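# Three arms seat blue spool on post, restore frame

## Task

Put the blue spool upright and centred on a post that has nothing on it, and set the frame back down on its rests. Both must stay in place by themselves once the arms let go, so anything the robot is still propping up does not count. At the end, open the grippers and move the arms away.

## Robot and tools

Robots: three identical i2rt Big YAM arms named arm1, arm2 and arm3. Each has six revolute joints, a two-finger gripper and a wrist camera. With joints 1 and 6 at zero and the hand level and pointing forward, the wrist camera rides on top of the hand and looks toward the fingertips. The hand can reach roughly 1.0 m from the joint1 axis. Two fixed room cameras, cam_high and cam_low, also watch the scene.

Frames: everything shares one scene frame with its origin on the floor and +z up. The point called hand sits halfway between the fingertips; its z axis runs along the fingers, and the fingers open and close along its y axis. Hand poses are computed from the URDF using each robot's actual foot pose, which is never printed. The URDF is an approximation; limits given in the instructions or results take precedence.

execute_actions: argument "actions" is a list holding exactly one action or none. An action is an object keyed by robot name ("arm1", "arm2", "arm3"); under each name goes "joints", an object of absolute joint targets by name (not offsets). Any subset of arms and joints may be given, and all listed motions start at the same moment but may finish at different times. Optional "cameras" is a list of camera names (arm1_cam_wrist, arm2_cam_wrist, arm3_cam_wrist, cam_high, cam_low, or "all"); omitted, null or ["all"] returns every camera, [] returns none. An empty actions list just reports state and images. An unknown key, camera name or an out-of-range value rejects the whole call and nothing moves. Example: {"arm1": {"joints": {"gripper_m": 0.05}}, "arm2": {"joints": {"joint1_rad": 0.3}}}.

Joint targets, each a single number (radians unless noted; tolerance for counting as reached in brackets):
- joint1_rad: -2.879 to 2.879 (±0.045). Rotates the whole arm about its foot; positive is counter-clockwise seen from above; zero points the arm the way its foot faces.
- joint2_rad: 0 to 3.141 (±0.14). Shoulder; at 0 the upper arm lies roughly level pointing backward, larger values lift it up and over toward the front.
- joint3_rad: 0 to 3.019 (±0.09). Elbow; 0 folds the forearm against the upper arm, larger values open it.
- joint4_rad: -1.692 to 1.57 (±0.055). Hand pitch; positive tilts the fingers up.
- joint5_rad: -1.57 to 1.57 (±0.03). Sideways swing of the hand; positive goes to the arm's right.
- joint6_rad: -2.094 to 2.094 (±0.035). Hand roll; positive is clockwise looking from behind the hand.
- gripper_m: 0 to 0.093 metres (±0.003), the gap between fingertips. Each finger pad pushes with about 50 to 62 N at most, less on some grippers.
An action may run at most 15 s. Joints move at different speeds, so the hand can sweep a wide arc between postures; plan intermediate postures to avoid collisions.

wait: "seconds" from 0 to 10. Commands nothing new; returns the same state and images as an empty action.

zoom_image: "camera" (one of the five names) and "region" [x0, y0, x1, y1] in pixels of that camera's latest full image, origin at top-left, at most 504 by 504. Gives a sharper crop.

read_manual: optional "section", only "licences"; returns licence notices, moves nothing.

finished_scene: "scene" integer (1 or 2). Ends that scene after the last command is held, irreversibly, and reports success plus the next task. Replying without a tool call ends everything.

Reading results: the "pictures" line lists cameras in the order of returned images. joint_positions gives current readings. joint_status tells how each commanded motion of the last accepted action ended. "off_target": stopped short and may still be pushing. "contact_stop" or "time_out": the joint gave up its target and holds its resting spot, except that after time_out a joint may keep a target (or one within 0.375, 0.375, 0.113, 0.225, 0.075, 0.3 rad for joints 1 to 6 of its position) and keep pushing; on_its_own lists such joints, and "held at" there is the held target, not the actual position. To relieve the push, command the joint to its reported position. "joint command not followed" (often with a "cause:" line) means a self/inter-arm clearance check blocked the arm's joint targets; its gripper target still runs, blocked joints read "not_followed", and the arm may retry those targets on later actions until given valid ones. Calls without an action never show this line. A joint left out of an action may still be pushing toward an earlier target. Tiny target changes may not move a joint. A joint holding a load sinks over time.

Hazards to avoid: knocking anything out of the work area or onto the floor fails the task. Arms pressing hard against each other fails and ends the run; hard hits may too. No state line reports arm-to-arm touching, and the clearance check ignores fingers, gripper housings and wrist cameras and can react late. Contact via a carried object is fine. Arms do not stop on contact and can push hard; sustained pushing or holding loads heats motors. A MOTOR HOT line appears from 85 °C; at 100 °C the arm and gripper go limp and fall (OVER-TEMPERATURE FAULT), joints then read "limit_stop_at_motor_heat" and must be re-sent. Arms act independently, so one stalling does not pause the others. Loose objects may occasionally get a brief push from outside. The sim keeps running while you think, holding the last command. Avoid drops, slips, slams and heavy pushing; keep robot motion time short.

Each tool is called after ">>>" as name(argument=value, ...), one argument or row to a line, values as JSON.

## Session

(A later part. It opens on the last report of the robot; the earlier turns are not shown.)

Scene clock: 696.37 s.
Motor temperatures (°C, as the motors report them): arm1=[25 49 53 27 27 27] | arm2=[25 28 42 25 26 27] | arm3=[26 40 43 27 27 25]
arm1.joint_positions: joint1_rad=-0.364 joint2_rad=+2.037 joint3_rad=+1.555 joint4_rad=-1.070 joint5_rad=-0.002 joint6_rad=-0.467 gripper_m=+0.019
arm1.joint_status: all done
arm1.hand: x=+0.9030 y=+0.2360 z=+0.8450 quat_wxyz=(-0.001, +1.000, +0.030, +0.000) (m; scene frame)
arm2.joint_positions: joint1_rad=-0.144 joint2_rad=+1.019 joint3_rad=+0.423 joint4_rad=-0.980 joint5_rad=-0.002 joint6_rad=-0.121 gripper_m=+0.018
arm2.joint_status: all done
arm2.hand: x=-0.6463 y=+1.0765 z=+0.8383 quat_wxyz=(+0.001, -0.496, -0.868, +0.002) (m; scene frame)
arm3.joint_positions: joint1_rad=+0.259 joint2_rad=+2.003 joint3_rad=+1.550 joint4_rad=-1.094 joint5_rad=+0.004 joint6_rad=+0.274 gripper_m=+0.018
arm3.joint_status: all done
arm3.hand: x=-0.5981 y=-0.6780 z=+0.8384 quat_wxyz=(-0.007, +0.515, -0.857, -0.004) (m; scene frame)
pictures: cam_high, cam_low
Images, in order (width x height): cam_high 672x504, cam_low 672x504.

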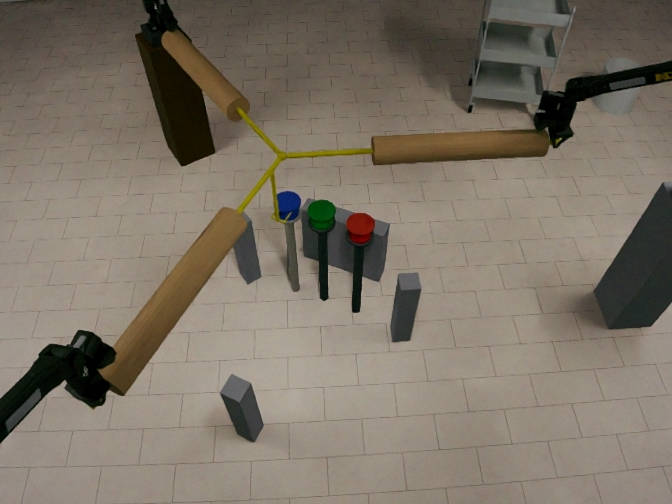

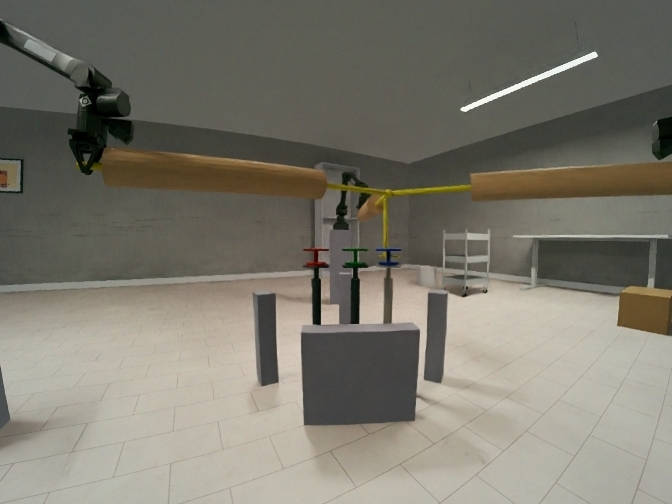

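>>> execute_actions(
  actions=[
    {"arm1": {"joints": {"joint1_rad": -0.240, "joint2_rad": 2.046, "joint3_rad": 1.656, "joint4_rad": -1.109, "joint6_rad": -0.344}}, "arm2": {"joints": {"joint1_rad": -0.39, "joint2_rad": 1.198, "joint3_rad": 0.584, "joint4_rad": -0.905, "joint6_rad": -0.366}}, "arm3": {"joints": {"joint1_rad": 0.300, "joint2_rad": 1.828, "joint3_rad": 1.303, "joint4_rad": -1.009, "joint6_rad": 0.313}}},
  ],
  cameras=["cam_high", "cam_low"],
)

>>> zoom_image(
  camera="cam_low",
  region=[340, 220, 420, 292],
)

>>> zoom_image(
  camera="cam_high",
  region=[250, 160, 340, 250],
)

Scene clock: 741.73 s.
Motor temperatures (°C, as the motors report them): arm1=[25 50 53 27 27 27] | arm2=[25 27 42 25 26 27] | arm3=[26 41 43 27 27 25]
arm1.joint_positions: joint1_rad=-0.232 joint2_rad=+2.055 joint3_rad=+1.592 joint4_rad=-1.089 joint5_rad=+0.001 joint6_rad=-0.335 gripper_m=+0.019
arm1.joint_status: all done
arm1.hand: x=+0.8684 y=+0.1652 z=+0.8467 quat_wxyz=(-0.002, +1.000, +0.030, +0.000) (m; scene frame)
arm2.joint_positions: joint1_rad=-0.382 joint2_rad=+1.209 joint3_rad=+0.544 joint4_rad=-0.909 joint5_rad=+0.000 joint6_rad=-0.356 gripper_m=+0.018
arm2.joint_status: all done
arm2.hand: x=-0.6816 y=+1.0088 z=+0.8378 quat_wxyz=(+0.001, -0.497, -0.868, +0.003) (m; scene frame)
arm3.joint_positions: joint1_rad=+0.302 joint2_rad=+1.845 joint3_rad=+1.300 joint4_rad=-1.016 joint5_rad=+0.005 joint6_rad=+0.317 gripper_m=+0.018
arm3.joint_status: all done
arm3.hand: x=-0.6348 y=-0.7447 z=+0.8389 quat_wxyz=(-0.002, +0.515, -0.857, +0.002) (m; scene frame)
pictures: cam_high, cam_low
Images, in order (width x height): cam_high 672x504, cam_low 672x504.

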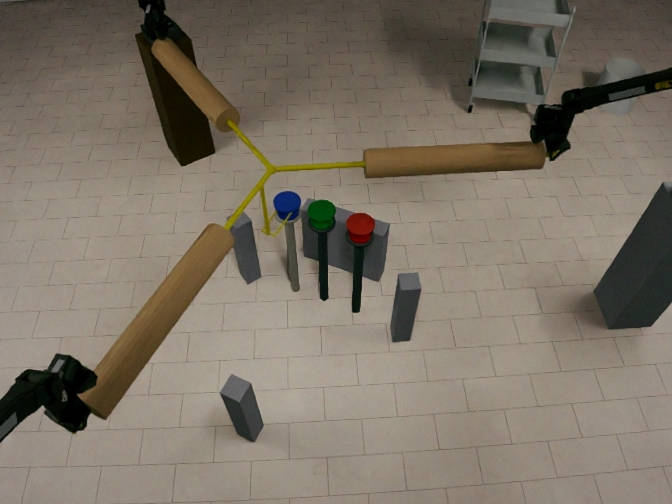

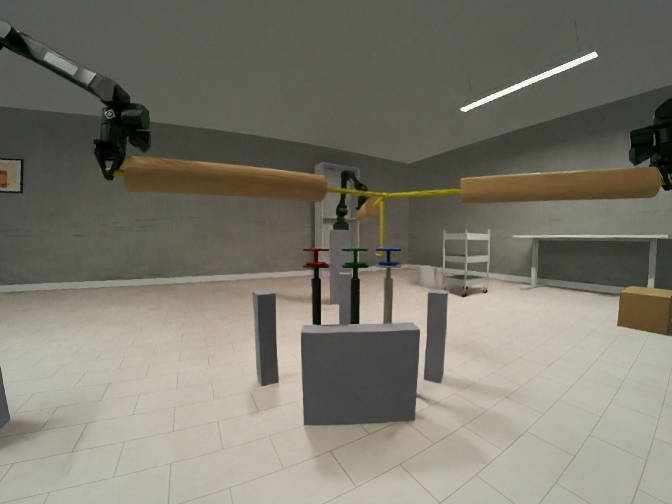

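Region (340, 220, 420, 292) of cam_low's 672x504 image, scaled by 6.300, with more detail than that image has; it fills the top 454 rows of this view, and the rest is white.

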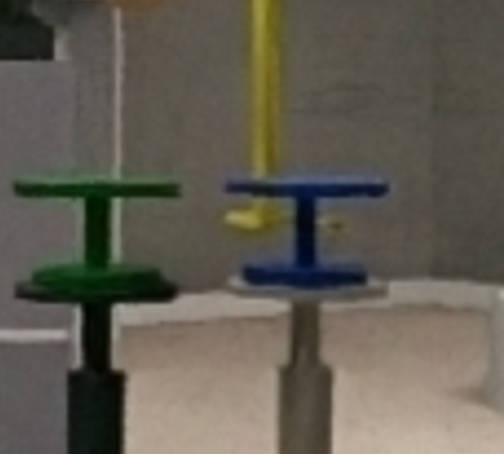

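Region (250, 160, 340, 250) of cam_high's 672x504 image, scaled by 5.600, with more detail than that image has.

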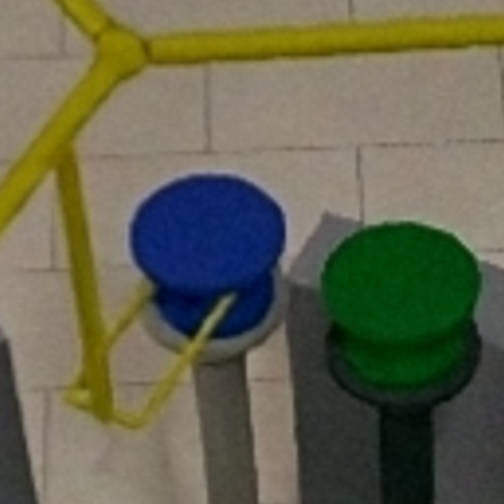

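>>> execute_actions(
  actions=[
    {"arm1": {"joints": {"joint1_rad": -0.082, "joint2_rad": 1.978, "joint3_rad": 1.496, "joint4_rad": -1.034, "joint6_rad": -0.188}}, "arm2": {"joints": {"joint1_rad": -0.437, "joint2_rad": 1.500, "joint3_rad": 0.829, "joint4_rad": -0.846, "joint6_rad": -0.412}}, "arm3": {"joints": {"joint1_rad": 0.226, "joint2_rad": 1.635, "joint3_rad": 0.988, "joint4_rad": -0.892, "joint6_rad": 0.240}}},
  ],
  cameras=["cam_high"],
)

Scene clock: 767.17 s.
Motor temperatures (°C, as the motors report them): arm1=[25 50 60 27 27 27] | arm2=[25 28 44 25 26 27] | arm3=[26 40 42 27 27 25]
arm1.joint_positions: joint1_rad=-0.074 joint2_rad=+2.027 joint3_rad=+1.494 joint4_rad=-1.037 joint5_rad=+0.003 joint6_rad=-0.180 gripper_m=+0.019
arm1.joint_status: all done
arm1.hand: x=+0.8753 y=+0.0686 z=+0.8306 quat_wxyz=(+0.000, +0.999, +0.032, +0.008) (m; scene frame)
arm2.joint_positions: joint1_rad=-0.429 joint2_rad=+1.518 joint3_rad=+0.790 joint4_rad=-0.848 joint5_rad=+0.002 joint6_rad=-0.407 gripper_m=+0.018
arm2.joint_status: all done
arm2.hand: x=-0.6808 y=+0.9053 z=+0.8236 quat_wxyz=(+0.002, -0.495, -0.869, +0.003) (m; scene frame)
arm3.joint_positions: joint1_rad=+0.232 joint2_rad=+1.647 joint3_rad=+0.982 joint4_rad=-0.900 joint5_rad=+0.002 joint6_rad=+0.245 gripper_m=+0.018
arm3.joint_status: all done
arm3.hand: x=-0.6235 y=-0.8474 z=+0.8287 quat_wxyz=(-0.001, +0.516, -0.857, +0.002) (m; scene frame)
pictures: cam_high
Images, in order (width x height): cam_high 672x504.

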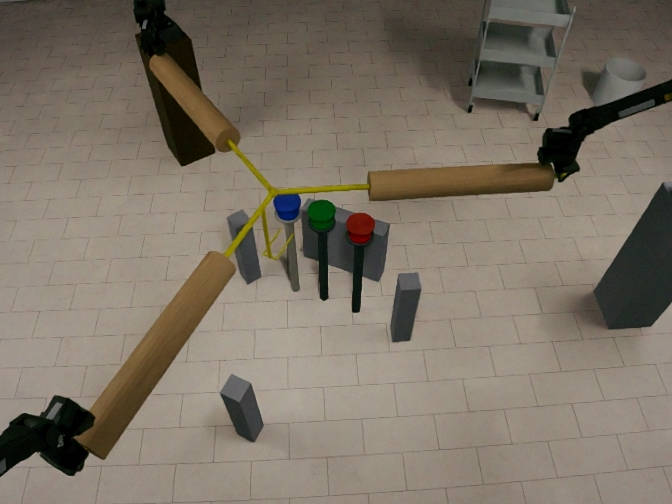

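>>> execute_actions(
  actions=[
    {"arm1": {"joints": {"joint1_rad": 0.062, "joint2_rad": 2.109, "joint3_rad": 1.316, "joint4_rad": -0.730, "joint6_rad": -0.044}}, "arm2": {"joints": {"joint1_rad": -0.370, "joint2_rad": 1.939, "joint3_rad": 1.015, "joint4_rad": -0.593, "joint6_rad": -0.348}}, "arm3": {"joints": {"joint1_rad": 0.072, "joint2_rad": 1.785, "joint3_rad": 0.718, "joint4_rad": -0.471, "joint6_rad": 0.086}}},
  ],
  cameras=[],
)

Scene clock: 783.97 s.
Motor temperatures (°C, as the motors report them): arm1=[25 51 54 27 27 27] | arm2=[25 28 44 25 26 27] | arm3=[26 38 42 27 27 25]
arm1.joint_positions: joint1_rad=+0.073 joint2_rad=+2.148 joint3_rad=+1.313 joint4_rad=-0.740 joint5_rad=-0.007 joint6_rad=-0.036 gripper_m=+0.019
arm1.joint_status: all done
arm1.hand: x=+0.9113 y=-0.0169 z=+0.7126 quat_wxyz=(+0.005, +0.999, +0.033, +0.010) (m; scene frame)
arm2.joint_positions: joint1_rad=-0.374 joint2_rad=+1.955 joint3_rad=+0.985 joint4_rad=-0.586 joint5_rad=+0.002 joint6_rad=-0.354 gripper_m=+0.018
arm2.joint_status: all done
arm2.hand: x=-0.6452 y=+0.8158 z=+0.7075 quat_wxyz=(-0.004, -0.495, -0.869, +0.011) (m; scene frame)
arm3.joint_positions: joint1_rad=+0.061 joint2_rad=+1.802 joint3_rad=+0.716 joint4_rad=-0.491 joint5_rad=+0.004 joint6_rad=+0.075 gripper_m=+0.018
arm3.joint_status: all done
arm3.hand: x=-0.5833 y=-0.9357 z=+0.7076 quat_wxyz=(+0.004, +0.516, -0.857, +0.008) (m; scene frame)
pictures: none
No camera images: the call's "cameras" was empty. Leave "cameras" out to get every camera's image.

>>> execute_actions(
  actions=[
    {"arm1": {"joints": {"joint1_rad": 0.137, "joint2_rad": 2.368, "joint3_rad": 1.38, "joint4_rad": -0.484, "joint6_rad": 0.03}}, "arm2": {"joints": {"joint1_rad": -0.354, "joint2_rad": 2.309, "joint3_rad": 1.193, "joint4_rad": -0.410, "joint6_rad": -0.332}}, "arm3": {"joints": {"joint1_rad": -0.012, "joint2_rad": 2.185, "joint3_rad": 0.693, "joint4_rad": -0.045, "joint6_rad": 0.002}}},
  ],
  cameras=[],
)

Scene clock: 801.23 s.
Motor temperatures (°C, as the motors report them): arm1=[25 51 52 27 27 27] | arm2=[25 29 42 25 26 27] | arm3=[26 37 40 27 27 25]
arm1.joint_positions: joint1_rad=+0.148 joint2_rad=+2.417 joint3_rad=+1.344 joint4_rad=-0.491 joint5_rad=-0.008 joint6_rad=+0.039 gripper_m=+0.019
arm1.joint_status: all done
arm1.hand: x=+0.9229 y=-0.0573 z=+0.5801 quat_wxyz=(+0.006, +0.999, +0.033, +0.005) (m; scene frame)
arm2.joint_positions: joint1_rad=-0.358 joint2_rad=+2.330 joint3_rad=+1.167 joint4_rad=-0.401 joint5_rad=-0.001 joint6_rad=-0.337 gripper_m=+0.018
arm2.joint_status: all done
arm2.hand: x=-0.6307 y=+0.7784 z=+0.5741 quat_wxyz=(-0.003, -0.495, -0.869, +0.007) (m; scene frame)
arm3.joint_positions: joint1_rad=-0.016 joint2_rad=+2.200 joint3_rad=+0.694 joint4_rad=-0.070 joint5_rad=+0.004 joint6_rad=-0.002 gripper_m=+0.018
arm3.joint_status: all done
arm3.hand: x=-0.5722 y=-0.9736 z=+0.5781 quat_wxyz=(+0.004, +0.515, -0.857, +0.007) (m; scene frame)
pictures: none
No camera images: the call's "cameras" was empty. Leave "cameras" out to get every camera's image.

>>> execute_actions(
  actions=[
    {"arm1": {"joints": {"joint1_rad": 0.135, "joint2_rad": 2.594, "joint3_rad": 1.500, "joint4_rad": -0.377, "joint6_rad": 0.034}}, "arm2": {"joints": {"joint1_rad": -0.354, "joint2_rad": 2.554, "joint3_rad": 1.298, "joint4_rad": -0.285, "joint6_rad": -0.332}}, "arm3": {"joints": {"joint1_rad": -0.004, "joint2_rad": 2.508, "joint3_rad": 0.850, "joint4_rad": 0.147, "joint6_rad": 0.008}}},
  ],
  cameras=["cam_high", "cam_low"],
)

Scene clock: 815.70 s.
Motor temperatures (°C, as the motors report them): arm1=[25 52 52 27 27 27] | arm2=[25 30 40 25 26 27] | arm3=[26 37 38 27 27 25]
arm1.joint_positions: joint1_rad=+0.140 joint2_rad=+2.641 joint3_rad=+1.464 joint4_rad=-0.389 joint5_rad=-0.005 joint6_rad=+0.033 gripper_m=+0.019
arm1.joint_status: all done
arm1.hand: x=+0.9240 y=-0.0525 z=+0.4851 quat_wxyz=(+0.004, +0.999, +0.032, +0.006) (m; scene frame)
arm2.joint_positions: joint1_rad=-0.354 joint2_rad=+2.579 joint3_rad=+1.281 joint4_rad=-0.276 joint5_rad=-0.006 joint6_rad=-0.334 gripper_m=+0.018
arm2.joint_status: all done
arm2.hand: x=-0.6291 y=+0.7819 z=+0.4738 quat_wxyz=(-0.002, -0.494, -0.869, +0.002) (m; scene frame)
arm3.joint_positions: joint1_rad=-0.016 joint2_rad=+2.527 joint3_rad=+0.845 joint4_rad=+0.116 joint5_rad=+0.007 joint6_rad=-0.002 gripper_m=+0.018
arm3.joint_status: all done
arm3.hand: x=-0.5691 y=-0.9694 z=+0.4760 quat_wxyz=(-0.001, +0.515, -0.857, +0.005) (m; scene frame)
pictures: cam_high, cam_low
Images, in order (width x height): cam_high 672x504, cam_low 672x504.

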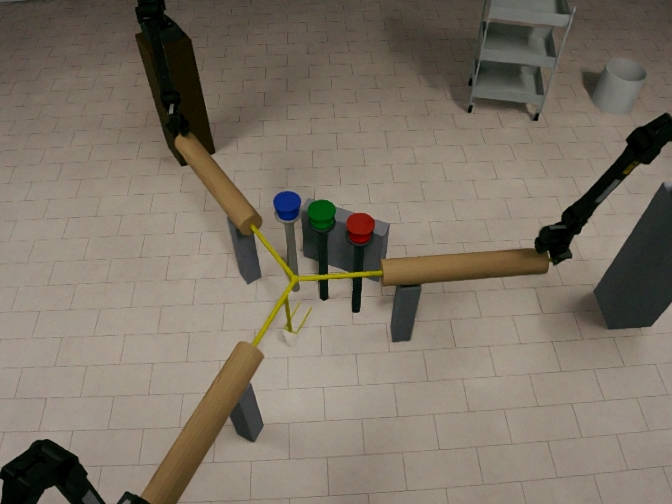

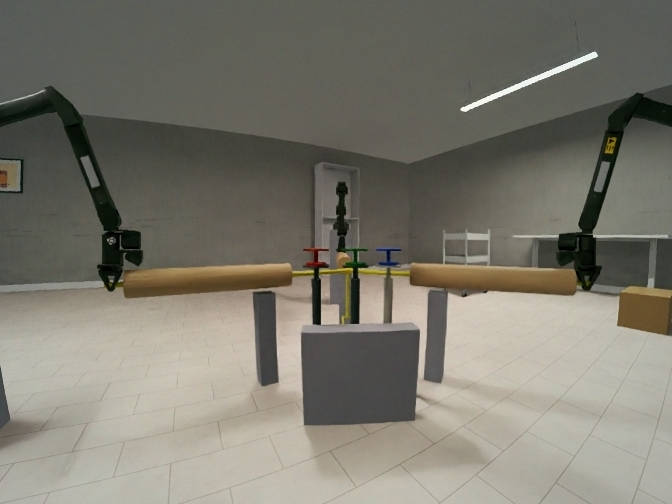

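>>> execute_actions(
  actions=[
    {"arm1": {"joints": {"joint1_rad": 0.148, "joint2_rad": 2.678, "joint3_rad": 1.527, "joint4_rad": -0.358}}, "arm2": {"joints": {"joint1_rad": -0.358, "joint2_rad": 2.613, "joint3_rad": 1.325, "joint4_rad": -0.262}}, "arm3": {"joints": {"joint1_rad": 0.0, "joint2_rad": 2.572, "joint3_rad": 0.872, "joint4_rad": 0.168}}},
  ],
  cameras=["cam_high", "cam_low"],
)

>>> zoom_image(
  camera="cam_low",
  region=[230, 240, 470, 320],
)

Scene clock: 827.60 s.
Motor temperatures (°C, as the motors report them): arm1=[25 52 51 27 27 27] | arm2=[25 31 39 25 26 27] | arm3=[26 37 38 27 27 25]
arm1.joint_positions: joint1_rad=+0.147 joint2_rad=+2.692 joint3_rad=+1.502 joint4_rad=-0.372 joint5_rad=-0.005 joint6_rad=+0.038 gripper_m=+0.019
arm1.joint_status: all done
arm1.hand: x=+0.9232 y=-0.0568 z=+0.4639 quat_wxyz=(+0.004, +0.999, +0.033, +0.004) (m; scene frame)
arm2.joint_positions: joint1_rad=-0.356 joint2_rad=+2.620 joint3_rad=+1.311 joint4_rad=-0.258 joint5_rad=-0.006 joint6_rad=-0.334 gripper_m=+0.018
arm2.joint_status: all done
arm2.hand: x=-0.6294 y=+0.7788 z=+0.4579 quat_wxyz=(-0.004, -0.495, -0.869, +0.004) (m; scene frame)
arm3.joint_positions: joint1_rad=-0.015 joint2_rad=+2.583 joint3_rad=+0.869 joint4_rad=+0.145 joint5_rad=+0.007 joint6_rad=-0.002 gripper_m=+0.018
arm3.joint_status: all done
arm3.hand: x=-0.5713 y=-0.9731 z=+0.4578 quat_wxyz=(+0.000, +0.516, -0.857, +0.006) (m; scene frame)
pictures: cam_high, cam_low
Images, in order (width x height): cam_high 672x504, cam_low 672x504.

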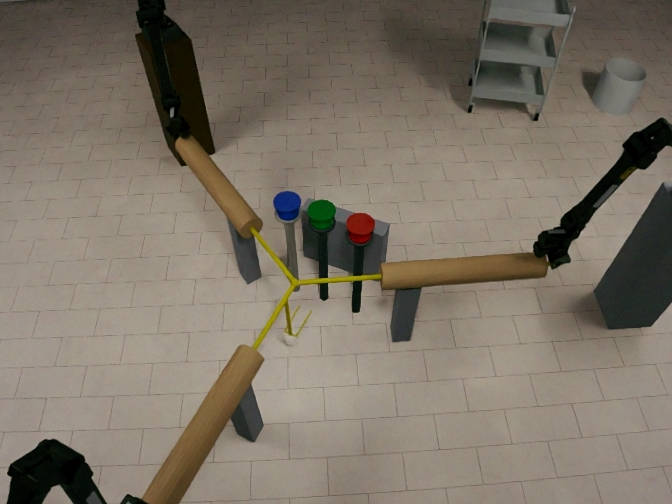

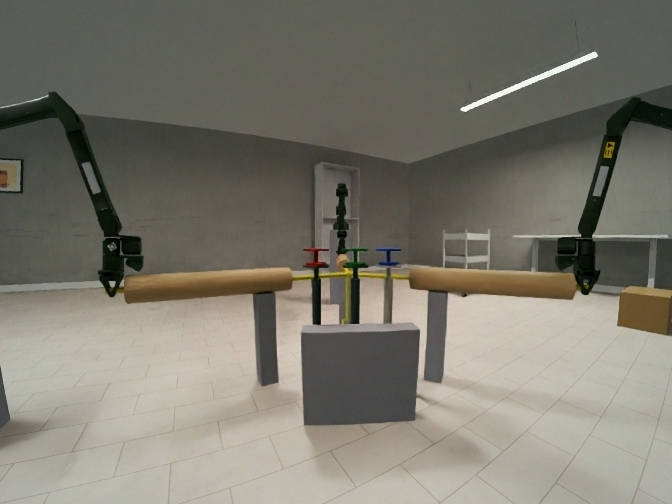

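Region (230, 240, 470, 320) of cam_low's 672x504 image, scaled by 2.100, with more detail than that image has.

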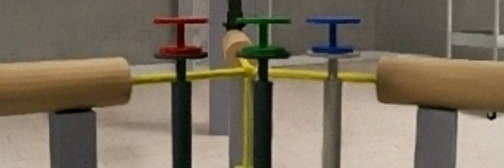

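>>> execute_actions(
  actions=[
    {"arm1": {"joints": {"joint1_rad": 0.147, "joint2_rad": 2.692, "joint3_rad": 1.502, "joint4_rad": -0.372, "joint6_rad": 0.038, "gripper_m": 0.06}}, "arm2": {"joints": {"joint1_rad": -0.356, "joint2_rad": 2.622, "joint3_rad": 1.311, "joint4_rad": -0.258, "joint6_rad": -0.334, "gripper_m": 0.06}}, "arm3": {"joints": {"joint1_rad": -0.015, "joint2_rad": 2.583, "joint3_rad": 0.869, "joint4_rad": 0.145, "joint6_rad": -0.002, "gripper_m": 0.06}}},
  ],
  cameras=["arm1_cam_wrist", "arm2_cam_wrist", "arm3_cam_wrist"],
)

Scene clock: 834.60 s.
Motor temperatures (°C, as the motors report them): arm1=[25 52 51 27 27 27] | arm2=[25 31 39 25 26 27] | arm3=[26 37 37 27 27 25]
arm1.joint_positions: joint1_rad=+0.147 joint2_rad=+2.692 joint3_rad=+1.502 joint4_rad=-0.372 joint5_rad=-0.003 joint6_rad=+0.038 gripper_m=+0.060
arm1.joint_status: all done
arm1.hand: x=+0.9231 y=-0.0564 z=+0.4639 quat_wxyz=(+0.003, +0.999, +0.033, +0.004) (m; scene frame)
arm2.joint_positions: joint1_rad=-0.356 joint2_rad=+2.620 joint3_rad=+1.311 joint4_rad=-0.258 joint5_rad=-0.005 joint6_rad=-0.334 gripper_m=+0.060
arm2.joint_status: all done
arm2.hand: x=-0.6297 y=+0.7789 z=+0.4577 quat_wxyz=(-0.003, -0.495, -0.869, +0.005) (m; scene frame)
arm3.joint_positions: joint1_rad=-0.015 joint2_rad=+2.584 joint3_rad=+0.869 joint4_rad=+0.145 joint5_rad=+0.003 joint6_rad=-0.002 gripper_m=+0.060
arm3.joint_status: all done
arm3.hand: x=-0.5719 y=-0.9730 z=+0.4577 quat_wxyz=(+0.001, +0.516, -0.857, +0.005) (m; scene frame)
pictures: arm1_cam_wrist, arm2_cam_wrist, arm3_cam_wrist
Images, in order (width x height): arm1_cam_wrist 504x504, arm2_cam_wrist 504x504, arm3_cam_wrist 504x504.

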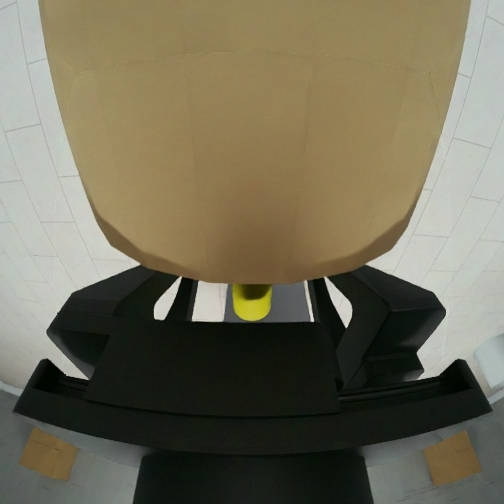

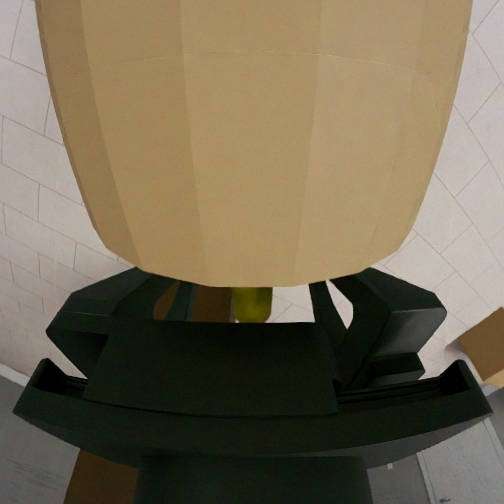

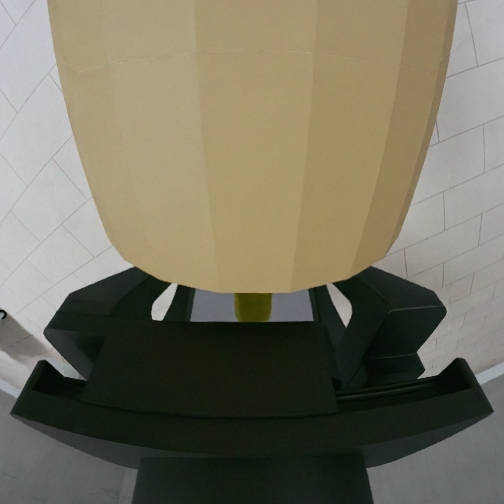

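>>> execute_actions(
  actions=[
    {"arm1": {"joints": {"joint2_rad": 2.54, "joint3_rad": 1.400, "joint4_rad": -0.42}}, "arm2": {"joints": {"joint2_rad": 2.468, "joint3_rad": 1.220, "joint4_rad": -0.325}}, "arm3": {"joints": {"joint2_rad": 2.392, "joint3_rad": 0.765, "joint4_rad": 0.062}}},
  ],
  cameras=[],
)

>>> execute_actions(
  actions=[
    {"arm1": {"joints": {"joint2_rad": 2.05, "joint3_rad": 1.15, "joint4_rad": -0.66}}, "arm2": {"joints": {"joint2_rad": 1.95, "joint3_rad": 0.97, "joint4_rad": -0.59}}, "arm3": {"joints": {"joint2_rad": 1.80, "joint3_rad": 0.60, "joint4_rad": -0.36}}},
  ],
  cameras=["cam_high", "cam_low"],
)

>>> zoom_image(
  camera="cam_low",
  region=[230, 230, 470, 330],
)

>>> zoom_image(
  camera="cam_high",
  region=[200, 170, 440, 410],
)

Scene clock: 850.87 s.
Motor temperatures (°C, as the motors report them): arm1=[25 51 49 27 27 27] | arm2=[25 31 38 25 26 27] | arm3=[26 37 37 27 27 25]
arm1.joint_positions: joint1_rad=+0.147 joint2_rad=+2.533 joint3_rad=+1.396 joint4_rad=-0.412 joint5_rad=-0.003 joint6_rad=+0.038 gripper_m=+0.060
arm1.joint_status: all done
arm1.hand: x=+0.9211 y=-0.0564 z=+0.5294 quat_wxyz=(+0.004, +0.999, +0.033, -0.002) (m; scene frame)
arm2.joint_positions: joint1_rad=-0.356 joint2_rad=+2.459 joint3_rad=+1.215 joint4_rad=-0.322 joint5_rad=-0.005 joint6_rad=-0.334 gripper_m=+0.060
arm2.joint_status: all done
arm2.hand: x=-0.6295 y=+0.7803 z=+0.5216 quat_wxyz=(-0.004, -0.495, -0.869, +0.006) (m; scene frame)
arm3.joint_positions: joint1_rad=-0.015 joint2_rad=+2.380 joint3_rad=+0.766 joint4_rad=+0.068 joint5_rad=+0.003 joint6_rad=-0.002 gripper_m=+0.060
arm3.joint_status: all done
arm3.hand: x=-0.5681 y=-0.9653 z=+0.5236 quat_wxyz=(-0.009, +0.516, -0.857, -0.001) (m; scene frame)
pictures: none
No camera images: the call's "cameras" was empty. Leave "cameras" out to get every camera's image.

Scene clock: 852.30 s.
Motor temperatures (°C, as the motors report them): arm1=[25 51 49 27 27 27] | arm2=[25 31 38 25 26 27] | arm3=[26 37 37 27 27 25]
arm1.joint_positions: joint1_rad=+0.147 joint2_rad=+2.036 joint3_rad=+1.146 joint4_rad=-0.648 joint5_rad=-0.003 joint6_rad=+0.038 gripper_m=+0.060
arm1.joint_status: all done
arm1.hand: x=+0.9537 y=-0.0522 z=+0.7271 quat_wxyz=(+0.004, +0.999, +0.033, -0.008) (m; scene frame)
arm2.joint_positions: joint1_rad=-0.356 joint2_rad=+1.939 joint3_rad=+0.963 joint4_rad=-0.582 joint5_rad=-0.004 joint6_rad=-0.334 gripper_m=+0.060
arm2.joint_status: all done
arm2.hand: x=-0.6375 y=+0.8249 z=+0.7091 quat_wxyz=(-0.006, -0.495, -0.869, +0.008) (m; scene frame)
arm3.joint_positions: joint1_rad=-0.015 joint2_rad=+1.793 joint3_rad=+0.595 joint4_rad=-0.351 joint5_rad=+0.003 joint6_rad=-0.002 gripper_m=+0.060
arm3.joint_status: all done
arm3.hand: x=-0.5757 y=-0.9783 z=+0.6918 quat_wxyz=(-0.008, +0.516, -0.857, -0.001) (m; scene frame)
pictures: cam_high, cam_low
Images, in order (width x height): cam_high 672x504, cam_low 672x504.

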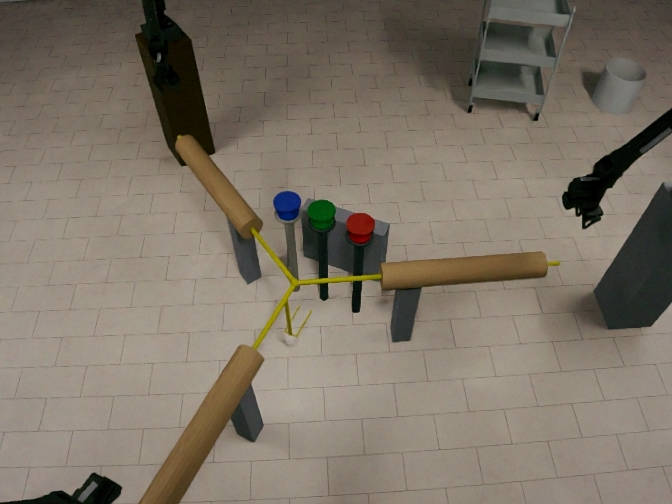

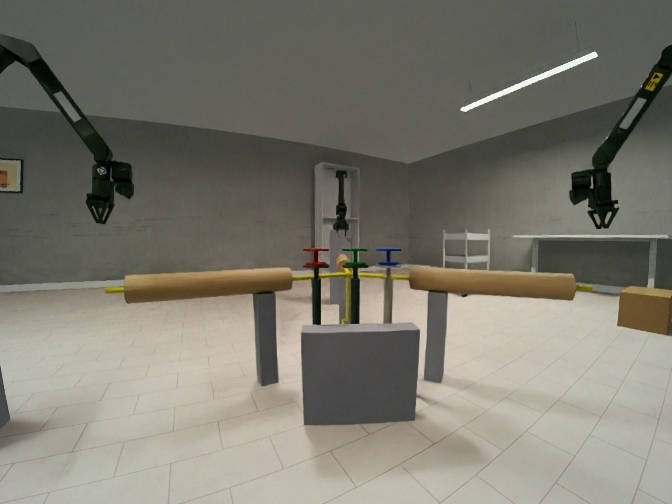

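Region (230, 230, 470, 330) of cam_low's 672x504 image, scaled by 2.100, with more detail than that image has; it fills the top 210 rows of this view, and the rest is white.

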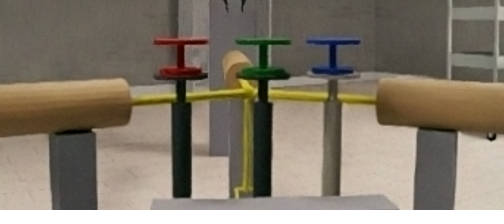

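Region (200, 170, 440, 410) of cam_high's 672x504 image, scaled by 2.100, with more detail than that image has.

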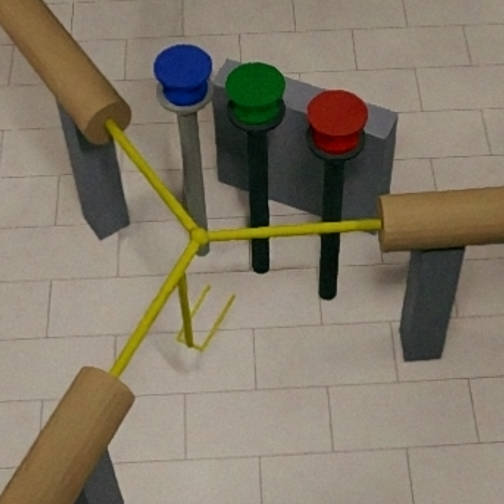

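The blue spool is centred on the empty post, the frame is back on its rests, and the arms are clear.

>>> finished_scene(
  scene=2,
)

The scene is finished: the task was done.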